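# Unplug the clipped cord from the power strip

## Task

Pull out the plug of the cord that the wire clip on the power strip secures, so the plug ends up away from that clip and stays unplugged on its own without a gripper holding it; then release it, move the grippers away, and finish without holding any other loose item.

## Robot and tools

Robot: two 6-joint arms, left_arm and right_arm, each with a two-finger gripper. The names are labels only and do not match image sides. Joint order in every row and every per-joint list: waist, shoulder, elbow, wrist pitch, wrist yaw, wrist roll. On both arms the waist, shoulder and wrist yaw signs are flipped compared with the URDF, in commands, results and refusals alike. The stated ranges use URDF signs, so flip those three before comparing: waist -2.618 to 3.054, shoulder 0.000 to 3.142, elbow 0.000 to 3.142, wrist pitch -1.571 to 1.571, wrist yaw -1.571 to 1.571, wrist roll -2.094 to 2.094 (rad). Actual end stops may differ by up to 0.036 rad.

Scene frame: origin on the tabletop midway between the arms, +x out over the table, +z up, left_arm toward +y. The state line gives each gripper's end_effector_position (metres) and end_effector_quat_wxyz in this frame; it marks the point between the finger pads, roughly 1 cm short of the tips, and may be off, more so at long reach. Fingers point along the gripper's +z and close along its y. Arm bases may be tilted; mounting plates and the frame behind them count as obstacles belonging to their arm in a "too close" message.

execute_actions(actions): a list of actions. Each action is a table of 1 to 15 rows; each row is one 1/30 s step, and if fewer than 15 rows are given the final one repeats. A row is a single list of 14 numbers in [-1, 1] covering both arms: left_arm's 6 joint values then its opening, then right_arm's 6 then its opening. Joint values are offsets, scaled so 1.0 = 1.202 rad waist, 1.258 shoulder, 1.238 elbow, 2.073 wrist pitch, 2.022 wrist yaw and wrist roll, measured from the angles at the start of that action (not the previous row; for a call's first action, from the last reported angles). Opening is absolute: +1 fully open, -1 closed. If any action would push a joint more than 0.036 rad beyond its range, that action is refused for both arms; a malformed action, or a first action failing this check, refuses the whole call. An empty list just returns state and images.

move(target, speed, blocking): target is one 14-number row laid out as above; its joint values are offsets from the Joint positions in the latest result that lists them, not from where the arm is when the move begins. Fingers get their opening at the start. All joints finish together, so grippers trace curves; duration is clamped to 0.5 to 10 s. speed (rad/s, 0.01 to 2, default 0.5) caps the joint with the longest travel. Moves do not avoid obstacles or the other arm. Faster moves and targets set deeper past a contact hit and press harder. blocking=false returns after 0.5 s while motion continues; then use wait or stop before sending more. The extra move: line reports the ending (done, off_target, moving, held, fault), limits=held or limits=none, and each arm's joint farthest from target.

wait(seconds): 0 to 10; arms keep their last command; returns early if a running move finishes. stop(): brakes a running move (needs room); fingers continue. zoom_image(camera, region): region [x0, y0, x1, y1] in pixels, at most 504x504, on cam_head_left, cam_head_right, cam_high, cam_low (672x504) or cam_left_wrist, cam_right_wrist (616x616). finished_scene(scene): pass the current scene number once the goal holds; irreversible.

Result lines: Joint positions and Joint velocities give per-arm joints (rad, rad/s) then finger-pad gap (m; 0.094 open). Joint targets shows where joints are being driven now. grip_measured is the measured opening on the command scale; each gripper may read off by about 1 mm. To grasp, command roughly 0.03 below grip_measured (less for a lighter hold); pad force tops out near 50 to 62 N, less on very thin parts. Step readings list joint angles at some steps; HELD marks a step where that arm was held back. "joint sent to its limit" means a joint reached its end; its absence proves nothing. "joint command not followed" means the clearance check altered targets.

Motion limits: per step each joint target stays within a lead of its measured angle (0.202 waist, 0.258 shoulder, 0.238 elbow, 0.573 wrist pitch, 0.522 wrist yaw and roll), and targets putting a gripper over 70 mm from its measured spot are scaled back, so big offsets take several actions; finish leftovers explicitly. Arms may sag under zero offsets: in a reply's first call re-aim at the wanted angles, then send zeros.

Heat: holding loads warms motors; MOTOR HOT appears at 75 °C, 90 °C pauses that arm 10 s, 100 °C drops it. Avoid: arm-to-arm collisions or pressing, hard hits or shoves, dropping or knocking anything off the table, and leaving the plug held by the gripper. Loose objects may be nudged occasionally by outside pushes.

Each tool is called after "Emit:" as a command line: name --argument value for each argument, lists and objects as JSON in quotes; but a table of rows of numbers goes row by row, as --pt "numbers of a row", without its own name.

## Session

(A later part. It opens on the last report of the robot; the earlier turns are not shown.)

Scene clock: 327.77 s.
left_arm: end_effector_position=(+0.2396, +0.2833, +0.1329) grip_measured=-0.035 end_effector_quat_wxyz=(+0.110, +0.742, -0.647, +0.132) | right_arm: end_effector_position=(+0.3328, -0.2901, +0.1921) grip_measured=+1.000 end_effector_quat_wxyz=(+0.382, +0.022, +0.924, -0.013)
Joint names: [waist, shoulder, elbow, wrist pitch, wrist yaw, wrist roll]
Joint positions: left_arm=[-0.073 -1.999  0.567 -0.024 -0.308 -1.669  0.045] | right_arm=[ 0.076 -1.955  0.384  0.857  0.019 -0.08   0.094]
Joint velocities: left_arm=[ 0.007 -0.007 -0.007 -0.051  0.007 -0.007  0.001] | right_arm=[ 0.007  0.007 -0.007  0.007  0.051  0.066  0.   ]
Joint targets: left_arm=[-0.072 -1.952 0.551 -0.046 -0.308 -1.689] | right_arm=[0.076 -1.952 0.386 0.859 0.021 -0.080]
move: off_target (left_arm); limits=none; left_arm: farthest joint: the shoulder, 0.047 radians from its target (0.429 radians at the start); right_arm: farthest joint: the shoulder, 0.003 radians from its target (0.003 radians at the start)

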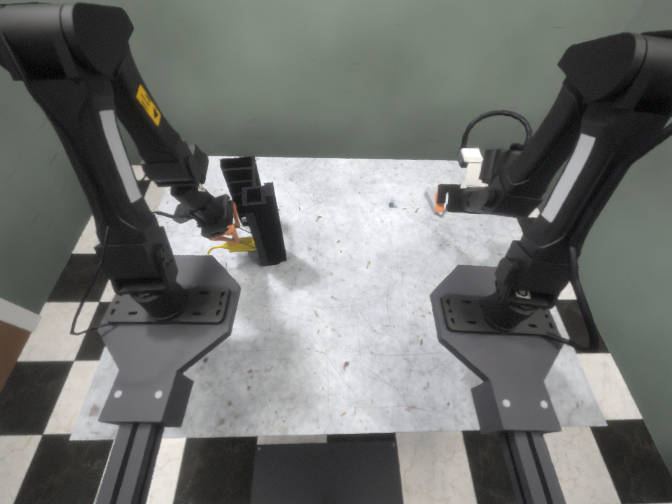

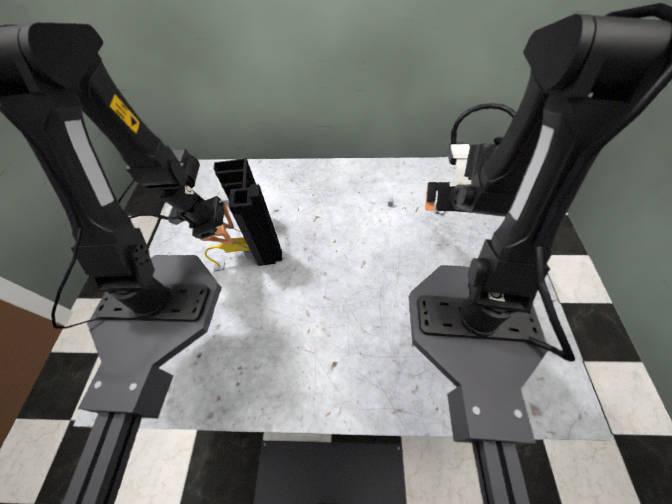

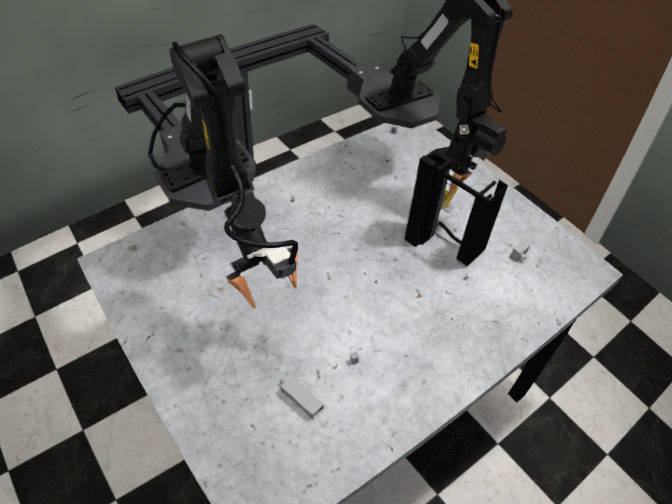

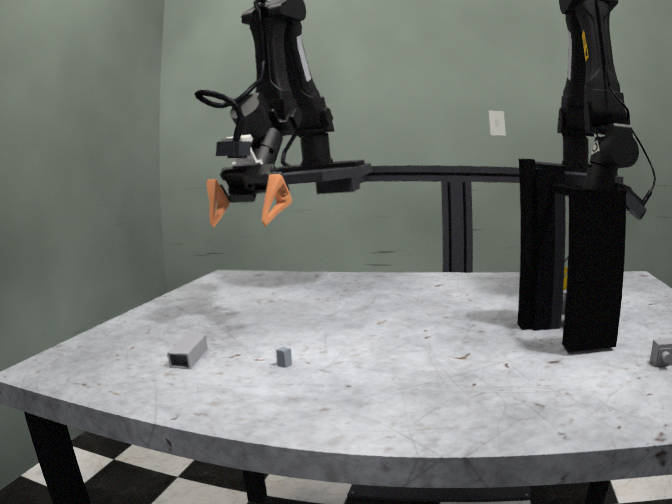

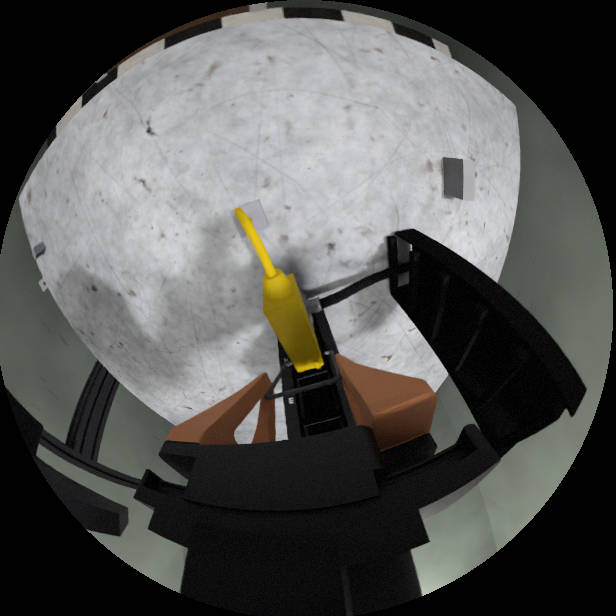

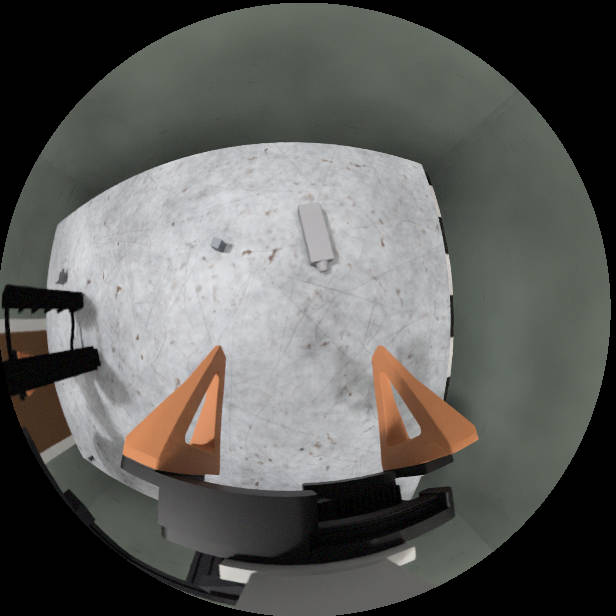

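Emit:
execute_actions --actions '[[[0,0.012,0.002,-0.001,0,0,-0.02,0,0.0024,0.0016,0.001,0.001,0,1],[0,0.012,0.002,-0.001,0,0,0.02,0,0.0024,0.0016,0.001,0.001,0,1],[0,0.012,0.002,-0.001,0,0,0.08,0,0.0024,0.0016,0.001,0.001,0,1],[0,0.012,0.002,-0.001,0,0,0.16,0,0.0024,0.0016,0.001,0.001,0,1],[0,0.012,0.002,-0.001,0,0,0.25,0,0.0024,0.0016,0.001,0.001,0,1]]]'

Scene clock: 373.80 s.
left_arm: end_effector_position=(+0.2397, +0.2833, +0.1329) grip_measured=+0.249 end_effector_quat_wxyz=(+0.110, +0.742, -0.648, +0.132) | right_arm: end_effector_position=(+0.3328, -0.2901, +0.1921) grip_measured=+1.000 end_effector_quat_wxyz=(+0.382, +0.022, +0.924, -0.013)
Joint names: [waist, shoulder, elbow, wrist pitch, wrist yaw, wrist roll]
Joint positions: left_arm=[-0.073 -1.999  0.567 -0.024 -0.308 -1.668  0.059] | right_arm=[ 0.076 -1.955  0.384  0.857  0.019 -0.08   0.094]
Joint velocities: left_arm=[-0.007  0.002 -0.017 -0.022  0.037 -0.037  0.   ] | right_arm=[0.002 0.002 0.002 0.022 0.081 0.007 0.   ]
Joint targets: left_arm=[-0.073 -1.984 0.569 -0.026 -0.308 -1.669] | right_arm=[0.076 -1.952 0.386 0.859 0.021 -0.080]
Step readings (joint positions):
0: left_arm=[-0.073 -1.999 0.567 -0.024 -0.308 -1.669] | right_arm=[0.076 -1.955 0.384 0.857 0.019 -0.080]
1: left_arm=[-0.073 -1.999 0.567 -0.024 -0.308 -1.668] | right_arm=[0.076 -1.955 0.384 0.857 0.019 -0.080]
2: left_arm=[-0.073 -1.999 0.567 -0.024 -0.308 -1.668] | right_arm=[0.076 -1.955 0.384 0.857 0.019 -0.080]
4: left_arm=[-0.073 -1.999 0.567 -0.024 -0.308 -1.668] | right_arm=[0.076 -1.955 0.384 0.857 0.019 -0.080]
8: left_arm=[-0.073 -1.999 0.567 -0.024 -0.308 -1.668] | right_arm=[0.076 -1.955 0.384 0.857 0.019 -0.080]
15: Joint positions above

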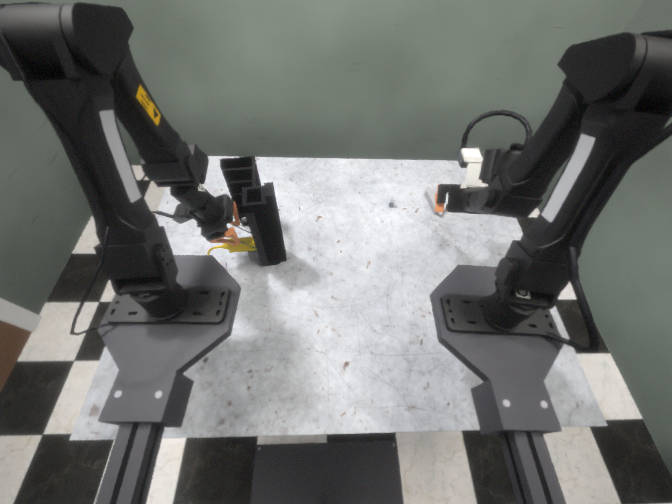

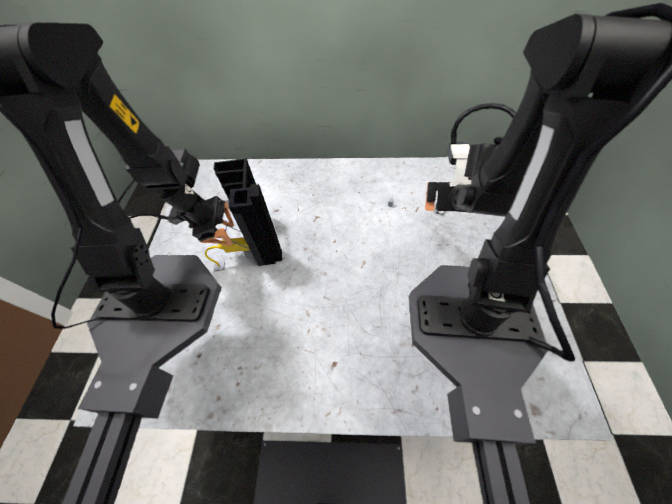

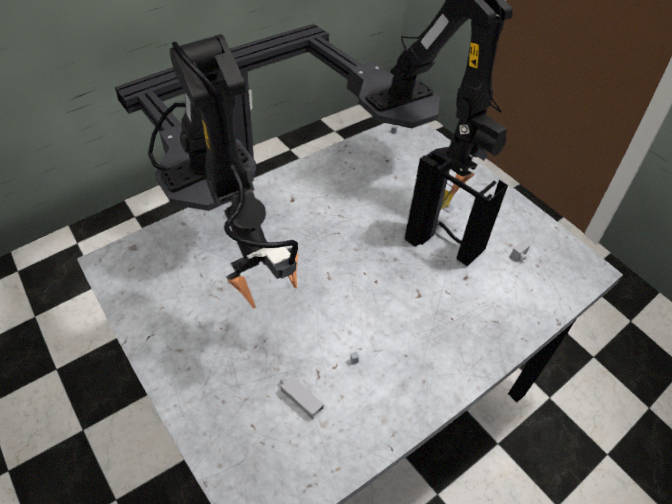

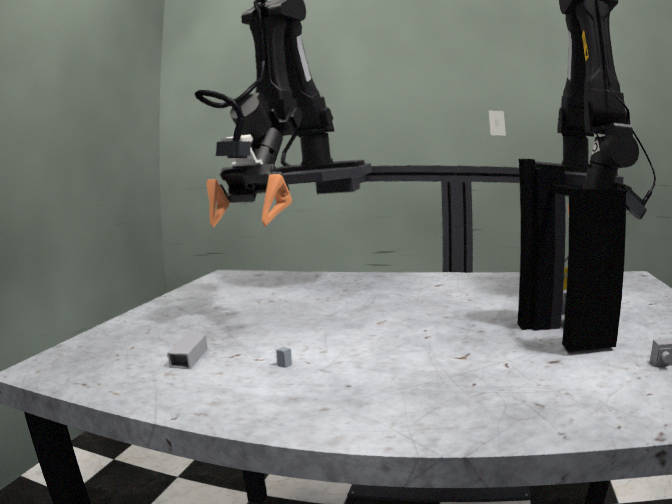

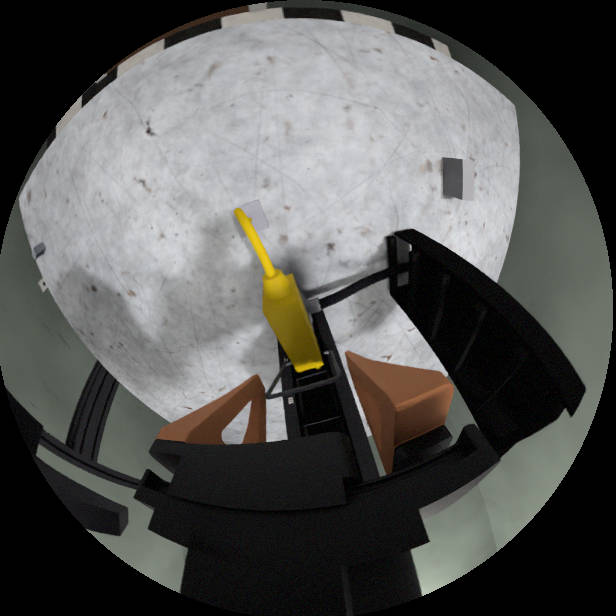

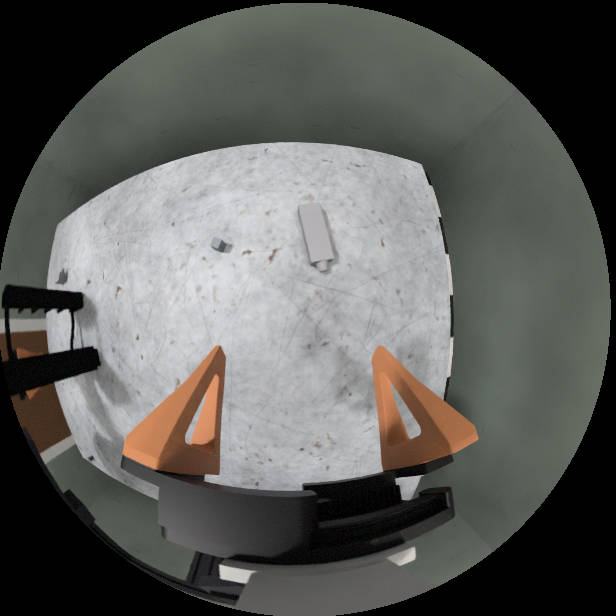

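Emit:
move --target '[-0.2492,-0.3315,0.1383,0.0477,-0.1897,0.1626,0.25,0,0.0024,0.0016,0.001,0.001,0,1]' --speed 0.35

Scene clock: 380.67 s.
left_arm: end_effector_position=(+0.2399, +0.2962, +0.0807) grip_measured=+0.249 end_effector_quat_wxyz=(+0.220, +0.715, -0.610, +0.261) | right_arm: end_effector_position=(+0.3328, -0.2901, +0.1921) grip_measured=+1.000 end_effector_quat_wxyz=(+0.382, +0.022, +0.924, -0.013)
Joint names: [waist, shoulder, elbow, wrist pitch, wrist yaw, wrist roll]
Joint positions: left_arm=[-0.365 -2.414  0.715  0.069 -0.673 -1.347  0.059] | right_arm=[ 0.076 -1.955  0.384  0.857  0.019 -0.08   0.094]
Joint velocities: left_arm=[-0.007  0.017 -0.007 -0.022  0.051 -0.022  0.001] | right_arm=[ 0.002  0.007  0.002  0.037 -0.022  0.11   0.   ]
Joint targets: left_arm=[-0.372 -2.416 0.738 0.075 -0.692 -1.339] | right_arm=[0.076 -1.952 0.386 0.859 0.021 -0.080]
move: off_target (left_arm); limits=none; left_arm: farthest joint: the elbow, 0.023 radians from its target (0.172 radians at the start); right_arm: farthest joint: the shoulder, 0.003 radians from its target (0.003 radians at the start)

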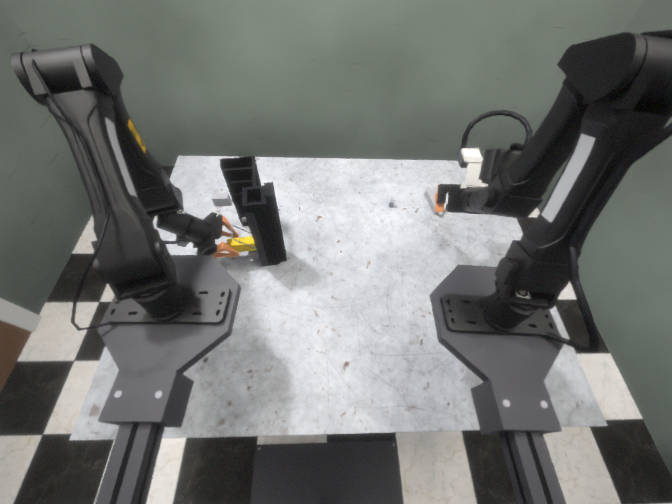

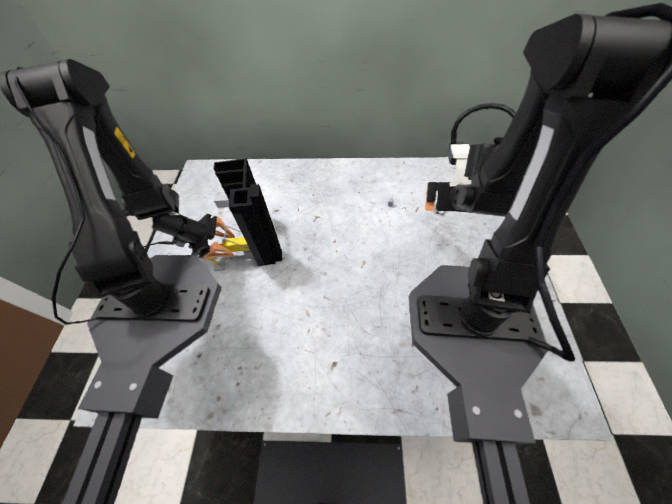

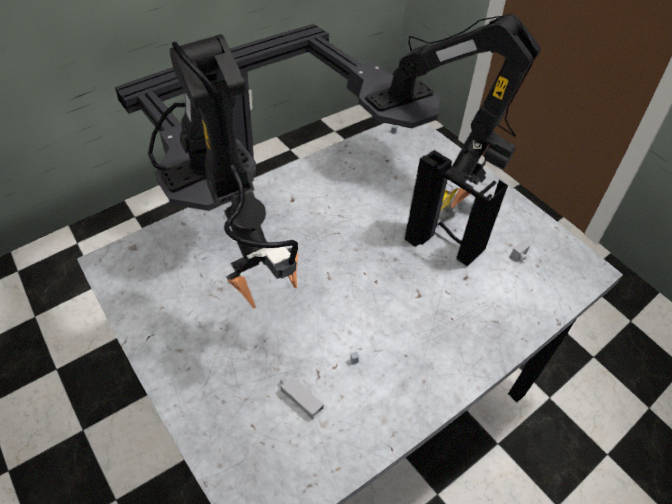

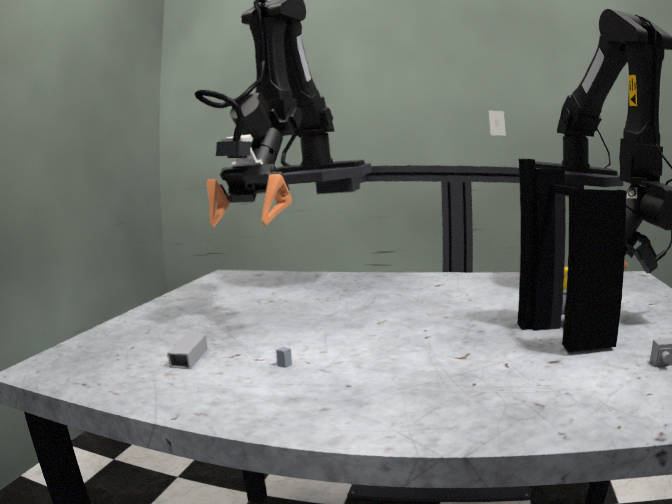

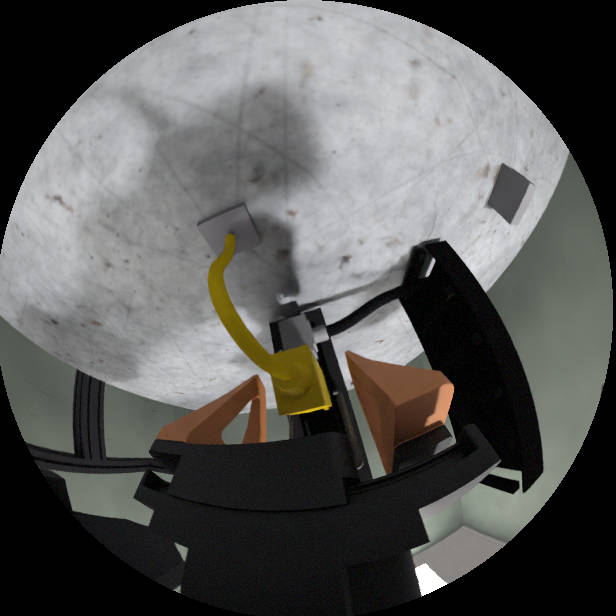

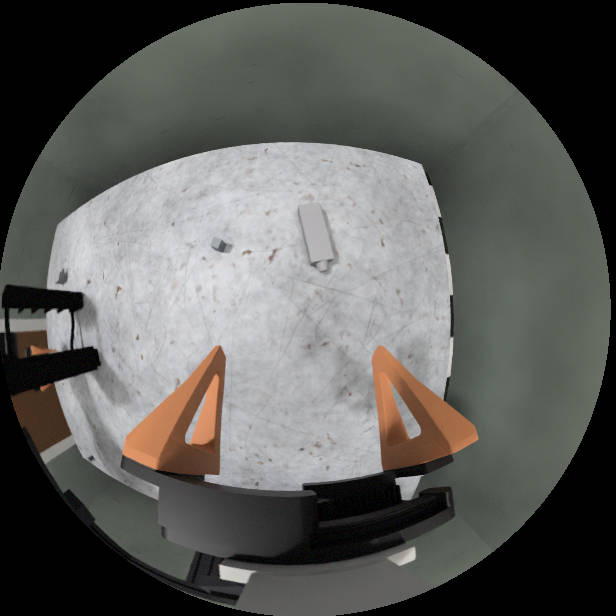

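Emit:
zoom_image --camera "cam_head_left" --region '[180, 190, 300, 280]'

Emit:
zoom_image --camera "cam_left_wrist" --region '[210, 290, 410, 480]'

Region (180, 190, 300, 280) of cam_head_left's 672x504 image, scaled by 4.200, with more detail than that image has; it fills the top 378 rows of this view, and the rest is white.

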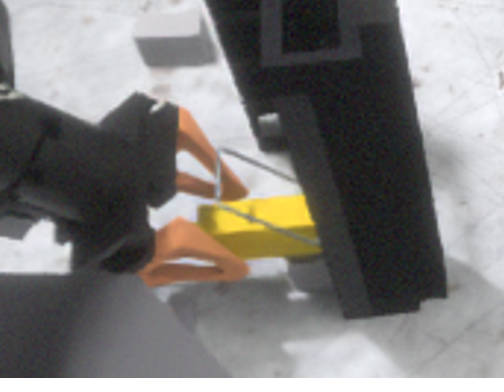

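Region (210, 290, 410, 480) of cam_left_wrist's 616x616 image, scaled by 2.520, with more detail than that image has; it fills the top 479 rows of this view, and the rest is white.

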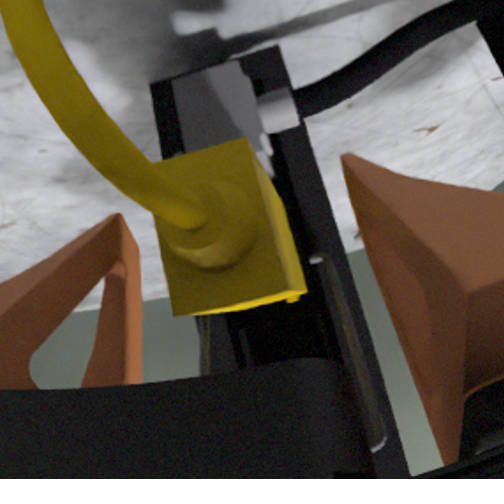

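Emit:
execute_actions --actions '[[[0,0.008,-0.014,0,-0.004,0,0.15,0,0.0024,0.0016,0.001,0.001,0,1],[0,0.008,-0.014,0,-0.004,0,0.05,0,0.0024,0.0016,0.001,0.001,0,1],[0,0.008,-0.014,0,-0.004,0,-0.05,0,0.0024,0.0016,0.001,0.001,0,1],[0,0.008,-0.014,0,-0.004,0,-0.15,0,0.0024,0.0016,0.001,0.001,0,1],[0,0.008,-0.014,0,-0.004,0,-0.24,0,0.0024,0.0016,0.001,0.001,0,1],[0,0.008,-0.014,0,-0.004,0,-0.32,0,0.0024,0.0016,0.001,0.001,0,1],[0,0.008,-0.014,0,-0.004,0,-0.38,0,0.0024,0.0016,0.001,0.001,0,1],[0,0.008,-0.014,0,-0.004,0,-0.42,0,0.0024,0.0016,0.001,0.001,0,1],[0,0.008,-0.014,0,-0.004,0,-0.45,0,0.0024,0.0016,0.001,0.001,0,1],[0,0.008,-0.014,0,-0.004,0,-0.47,0,0.0024,0.0016,0.001,0.001,0,1],[0,0.008,-0.014,0,-0.004,0,-0.49,0,0.0024,0.0016,0.001,0.001,0,1],[0,0.008,-0.014,0,-0.004,0,-0.51,0,0.0024,0.0016,0.001,0.001,0,1],[0,0.008,-0.014,0,-0.004,0,-0.53,0,0.0024,0.0016,0.001,0.001,0,1],[0,0.008,-0.014,0,-0.004,0,-0.545,0,0.0024,0.0016,0.001,0.001,0,1]]]'

Scene clock: 393.33 s.
left_arm: end_effector_position=(+0.2382, +0.2959, +0.0807) grip_measured=-0.500 end_effector_quat_wxyz=(+0.223, +0.717, -0.608, +0.258) | right_arm: end_effector_position=(+0.3328, -0.2901, +0.1921) grip_measured=+1.000 end_effector_quat_wxyz=(+0.382, +0.022, +0.924, -0.013)
Joint names: [waist, shoulder, elbow, wrist pitch, wrist yaw, wrist roll]
Joint positions: left_arm=[-0.365 -2.414  0.715  0.06  -0.671 -1.349  0.024] | right_arm=[ 0.076 -1.955  0.384  0.857  0.019 -0.08   0.094]
Joint velocities: left_arm=[ 0.002  0.007 -0.012 -0.051  0.037  0.037 -0.001] | right_arm=[ 0.002  0.012 -0.012  0.007 -0.066  0.007  0.   ]
Joint targets: left_arm=[-0.365 -2.404 0.698 0.069 -0.680 -1.347] | right_arm=[0.076 -1.952 0.386 0.859 0.021 -0.080]
Step readings (joint positions):
0: left_arm=[-0.365 -2.414 0.715 0.069 -0.673 -1.347] | right_arm=[0.076 -1.955 0.384 0.857 0.019 -0.080]
1: left_arm=[-0.365 -2.414 0.715 0.069 -0.673 -1.347] | right_arm=[0.076 -1.955 0.384 0.857 0.019 -0.080]
2: left_arm=[-0.365 -2.414 0.715 0.069 -0.673 -1.347] | right_arm=[0.076 -1.955 0.384 0.857 0.019 -0.080]
4: left_arm=[-0.365 -2.414 0.715 0.069 -0.673 -1.347] | right_arm=[0.076 -1.955 0.384 0.857 0.019 -0.080]
8: left_arm=[-0.365 -2.414 0.715 0.068 -0.673 -1.347] | right_arm=[0.076 -1.955 0.384 0.857 0.019 -0.080]
15: Joint positions above

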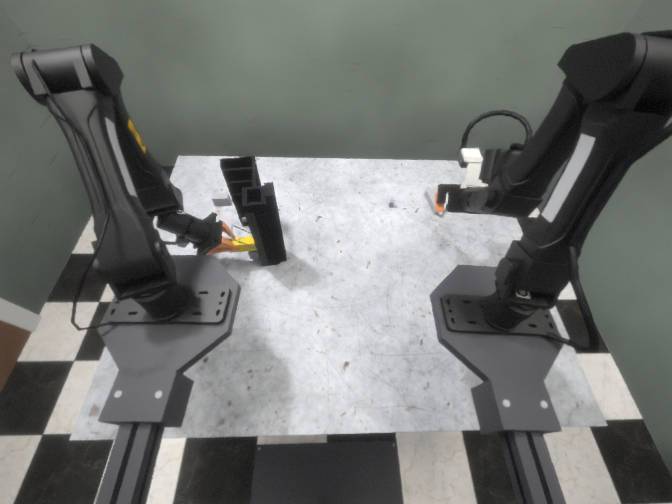

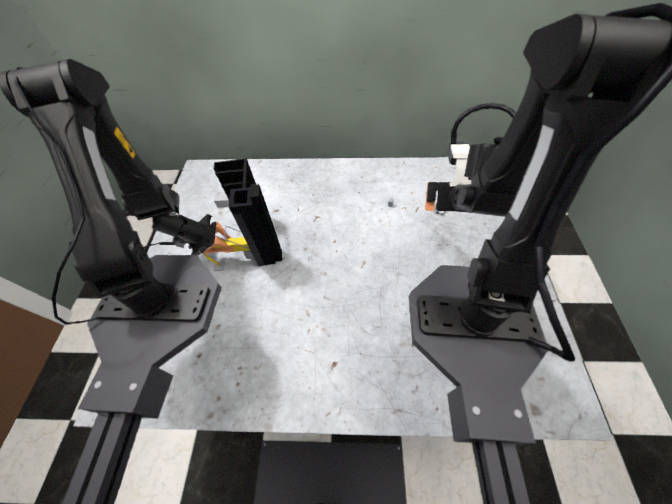

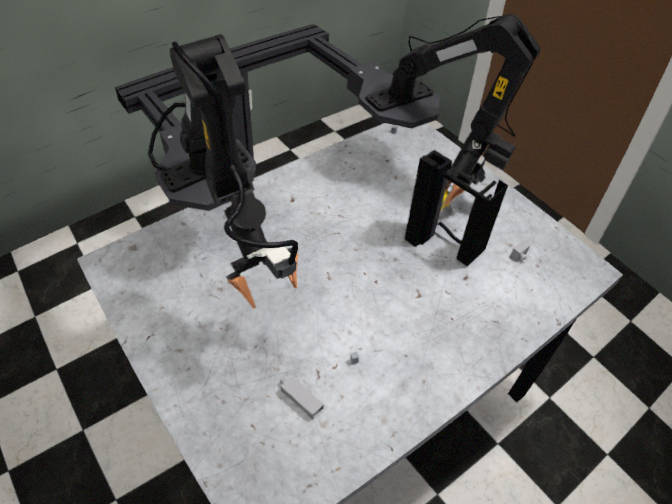

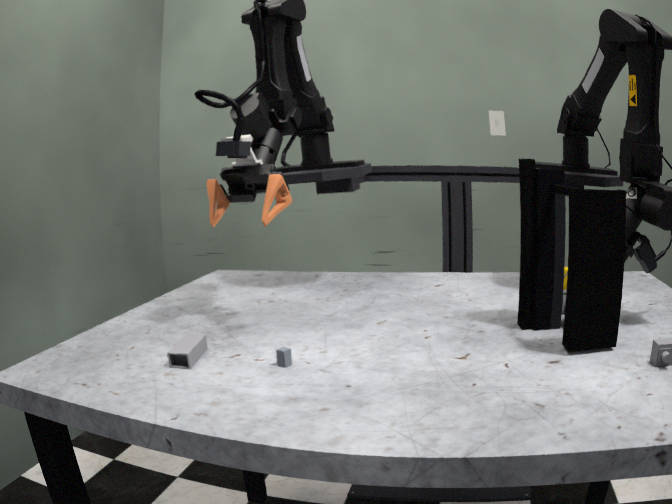

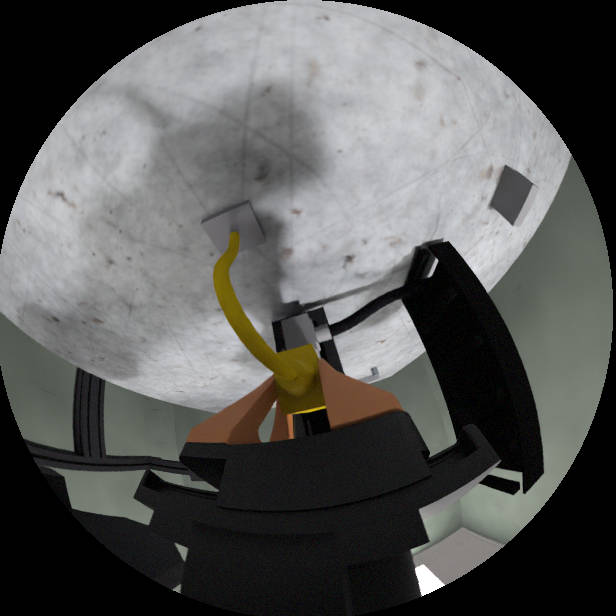

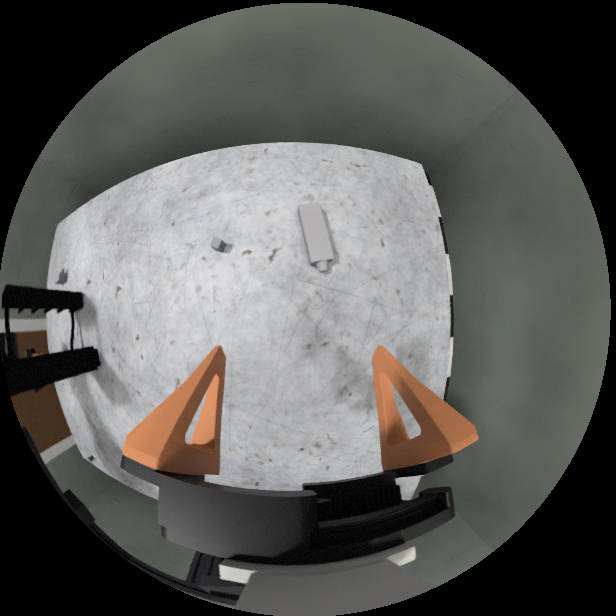

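Emit:
move --target '[-0.1182,-0.0083,0.0727,-0.0671,0.0326,0.0736,-0.545,0,0.0024,0.0016,0.001,0.001,0,1]' --speed 0.12

Scene clock: 447.63 s.
left_arm: end_effector_position=(+0.2354, +0.3353, +0.0737) grip_measured=-0.500 end_effector_quat_wxyz=(+0.213, +0.728, -0.602, +0.250) | right_arm: end_effector_position=(+0.3328, -0.2901, +0.1921) grip_measured=+1.000 end_effector_quat_wxyz=(+0.382, +0.022, +0.924, -0.013)
Joint names: [waist, shoulder, elbow, wrist pitch, wrist yaw, wrist roll]
Joint positions: left_arm=[-0.504 -2.439  0.787 -0.066 -0.633 -1.21   0.024] | right_arm=[ 0.076 -1.955  0.384  0.857  0.019 -0.08   0.094]
Joint velocities: left_arm=[-0.007 -0.007  0.002 -0.037 -0.037  0.066  0.   ] | right_arm=[ 0.017  0.027 -0.007  0.037  0.037  0.007  0.   ]
Joint targets: left_arm=[-0.507 -2.424 0.805 -0.079 -0.605 -1.200] | right_arm=[0.076 -1.952 0.386 0.859 0.021 -0.080]
move: off_target (left_arm); limits=none; left_arm: farthest joint: the wrist yaw, 0.028 radians from its target (0.066 radians at the start); right_arm: farthest joint: the shoulder, 0.003 radians from its target (0.003 radians at the start)

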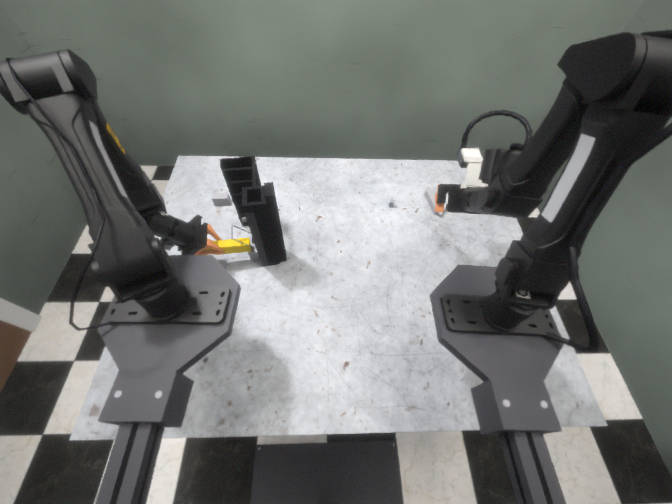

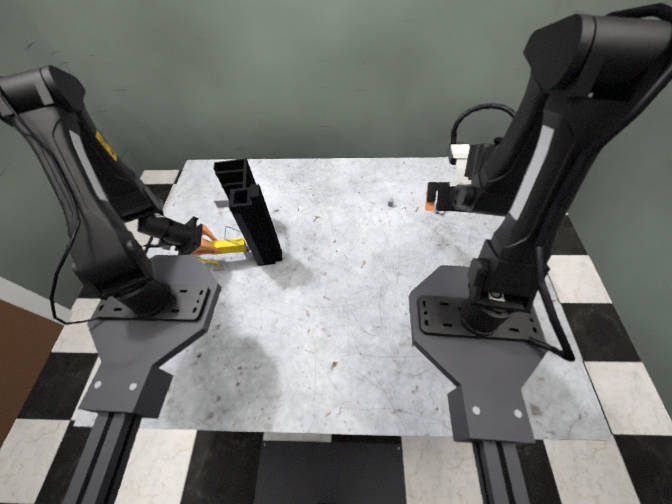

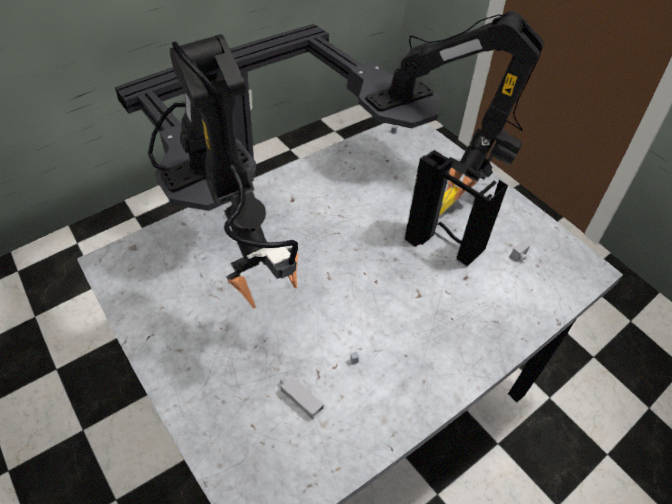

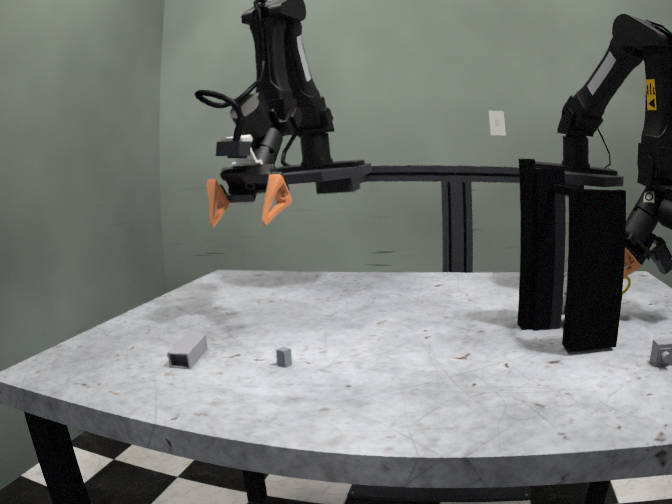

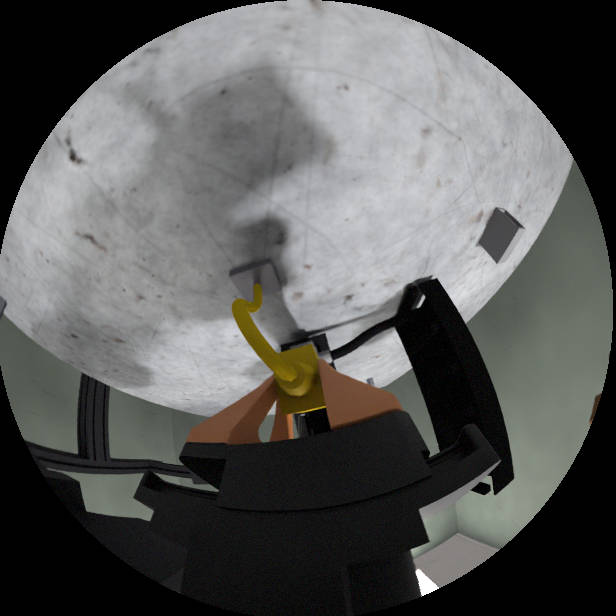

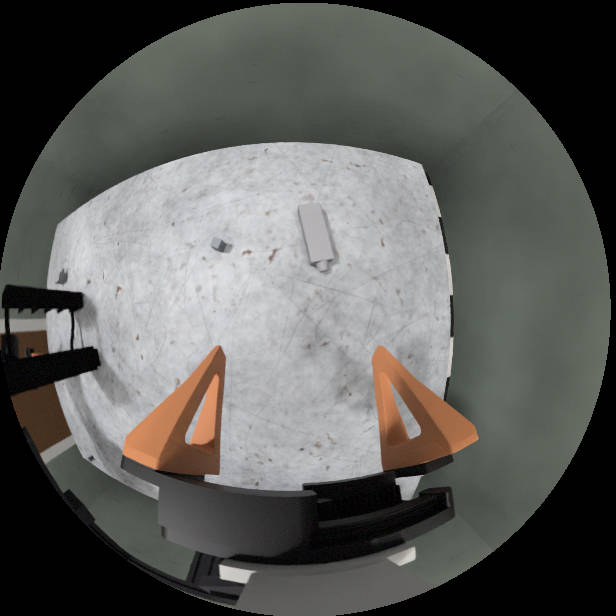

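Emit:
zoom_image --camera "cam_head_left" --region '[170, 190, 290, 280]'

Emit:
zoom_image --camera "cam_high" --region '[400, 140, 540, 270]'

Emit:
zoom_image --camera "cam_left_wrist" --region '[200, 230, 450, 450]'

Region (170, 190, 290, 280) of cam_head_left's 672x504 image, scaled by 4.200, with more detail than that image has; it fills the top 378 rows of this view, and the rest is white.

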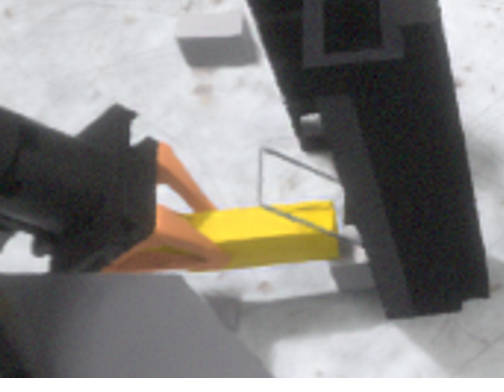

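Region (400, 140, 540, 270) of cam_high's 672x504 image, scaled by 3.600, with more detail than that image has; it fills the top 468 rows of this view, and the rest is white.

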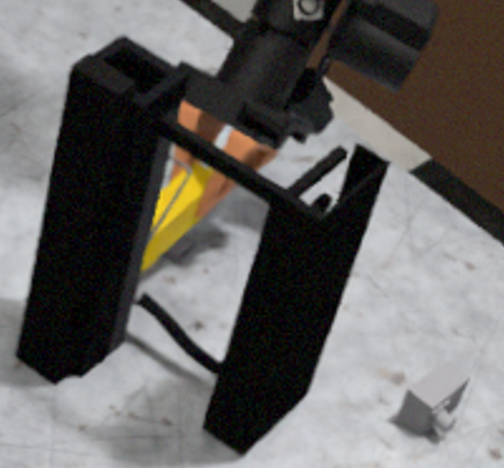

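Region (200, 230, 450, 450) of cam_left_wrist's 616x616 image, scaled by 2.016, with more detail than that image has; it fills the top 444 rows of this view, and the rest is white.

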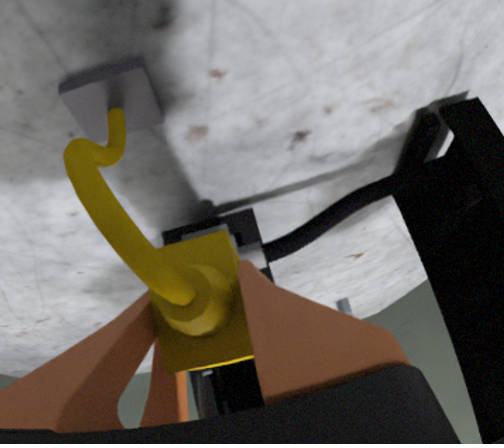

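Emit:
move --target '[-0.074,0.018,0.003,-0.001,-0.0227,0,-0.545,0,0.0024,0.0016,0.001,0.001,0,1]' --speed 0.18

Scene clock: 553.90 s.
left_arm: end_effector_position=(+0.2360, +0.3525, +0.0758) grip_measured=-0.500 end_effector_quat_wxyz=(+0.205, +0.750, -0.570, +0.267) | right_arm: end_effector_position=(+0.3328, -0.2901, +0.1921) grip_measured=+1.000 end_effector_quat_wxyz=(+0.382, +0.022, +0.924, -0.013)
Joint names: [waist, shoulder, elbow, wrist pitch, wrist yaw, wrist roll]
Joint positions: left_arm=[-0.584 -2.439  0.787 -0.066 -0.659 -1.21   0.024] | right_arm=[ 0.076 -1.955  0.384  0.857  0.019 -0.08   0.094]
Joint velocities: left_arm=[ 0.012  0.007  0.007 -0.022 -0.037 -0.022  0.   ] | right_arm=[-0.017 -0.002 -0.007 -0.081 -0.007  0.022  0.   ]
Joint targets: left_arm=[-0.593 -2.416 0.790 -0.068 -0.679 -1.210] | right_arm=[0.076 -1.952 0.386 0.859 0.021 -0.080]
move: off_target (left_arm); limits=none; left_arm: farthest joint: the shoulder, 0.023 radians from its target (0.023 radians at the start); right_arm: farthest joint: the shoulder, 0.003 radians from its target (0.003 radians at the start)

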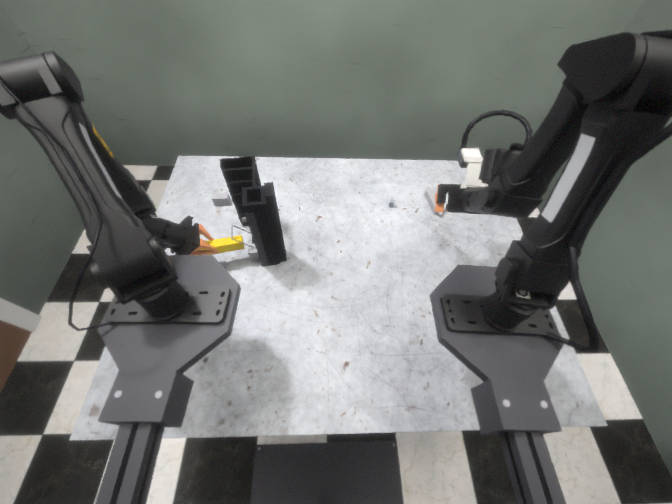

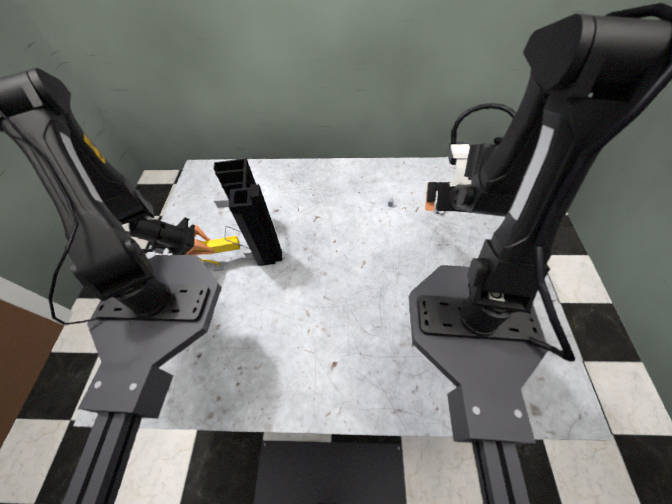

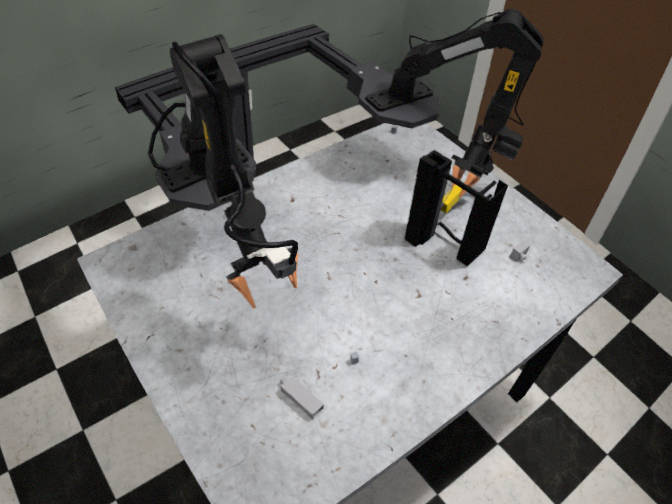

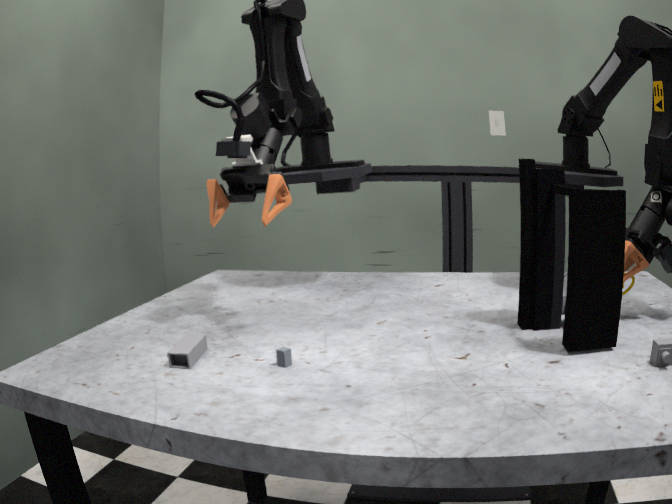

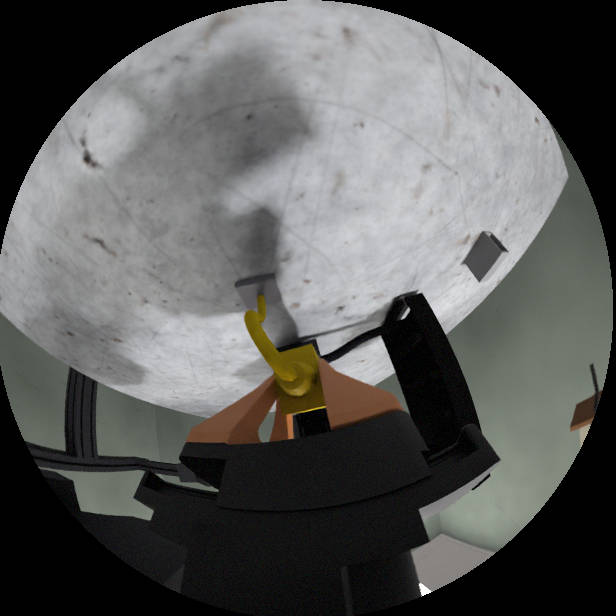

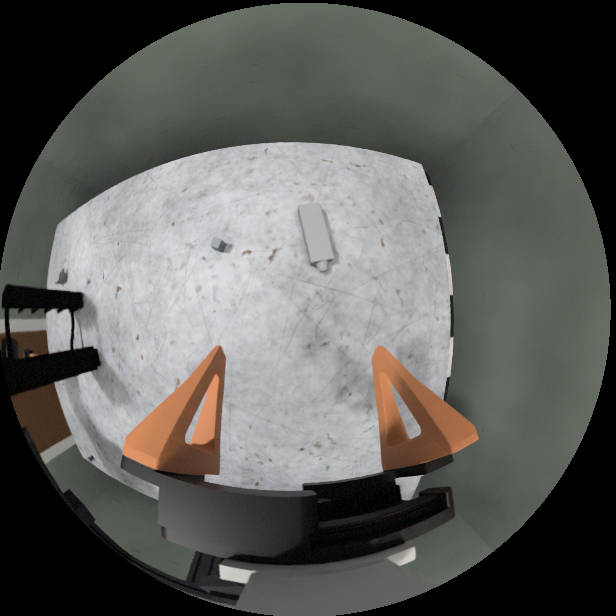

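Emit:
zoom_image --camera "cam_head_left" --region '[180, 200, 280, 280]'

Emit:
zoom_image --camera "cam_head_right" --region '[175, 200, 275, 280]'

Region (180, 200, 280, 280) of cam_head_left's 672x504 image, scaled by 5.040, with more detail than that image has; it fills the top 403 rows of this view, and the rest is white.

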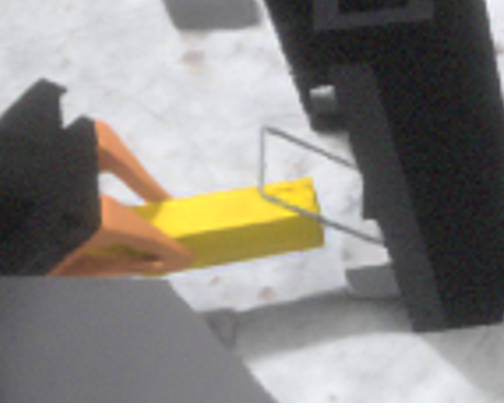

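Region (175, 200, 275, 280) of cam_head_right's 672x504 image, scaled by 5.040, with more detail than that image has; it fills the top 403 rows of this view, and the rest is white.

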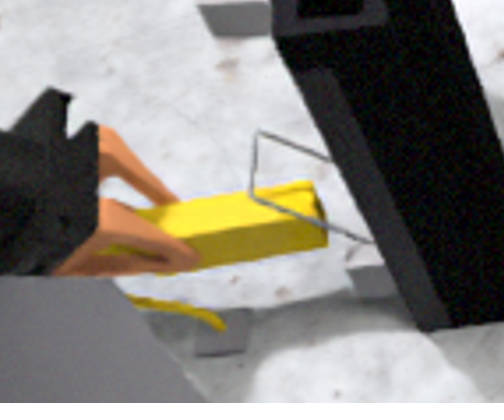

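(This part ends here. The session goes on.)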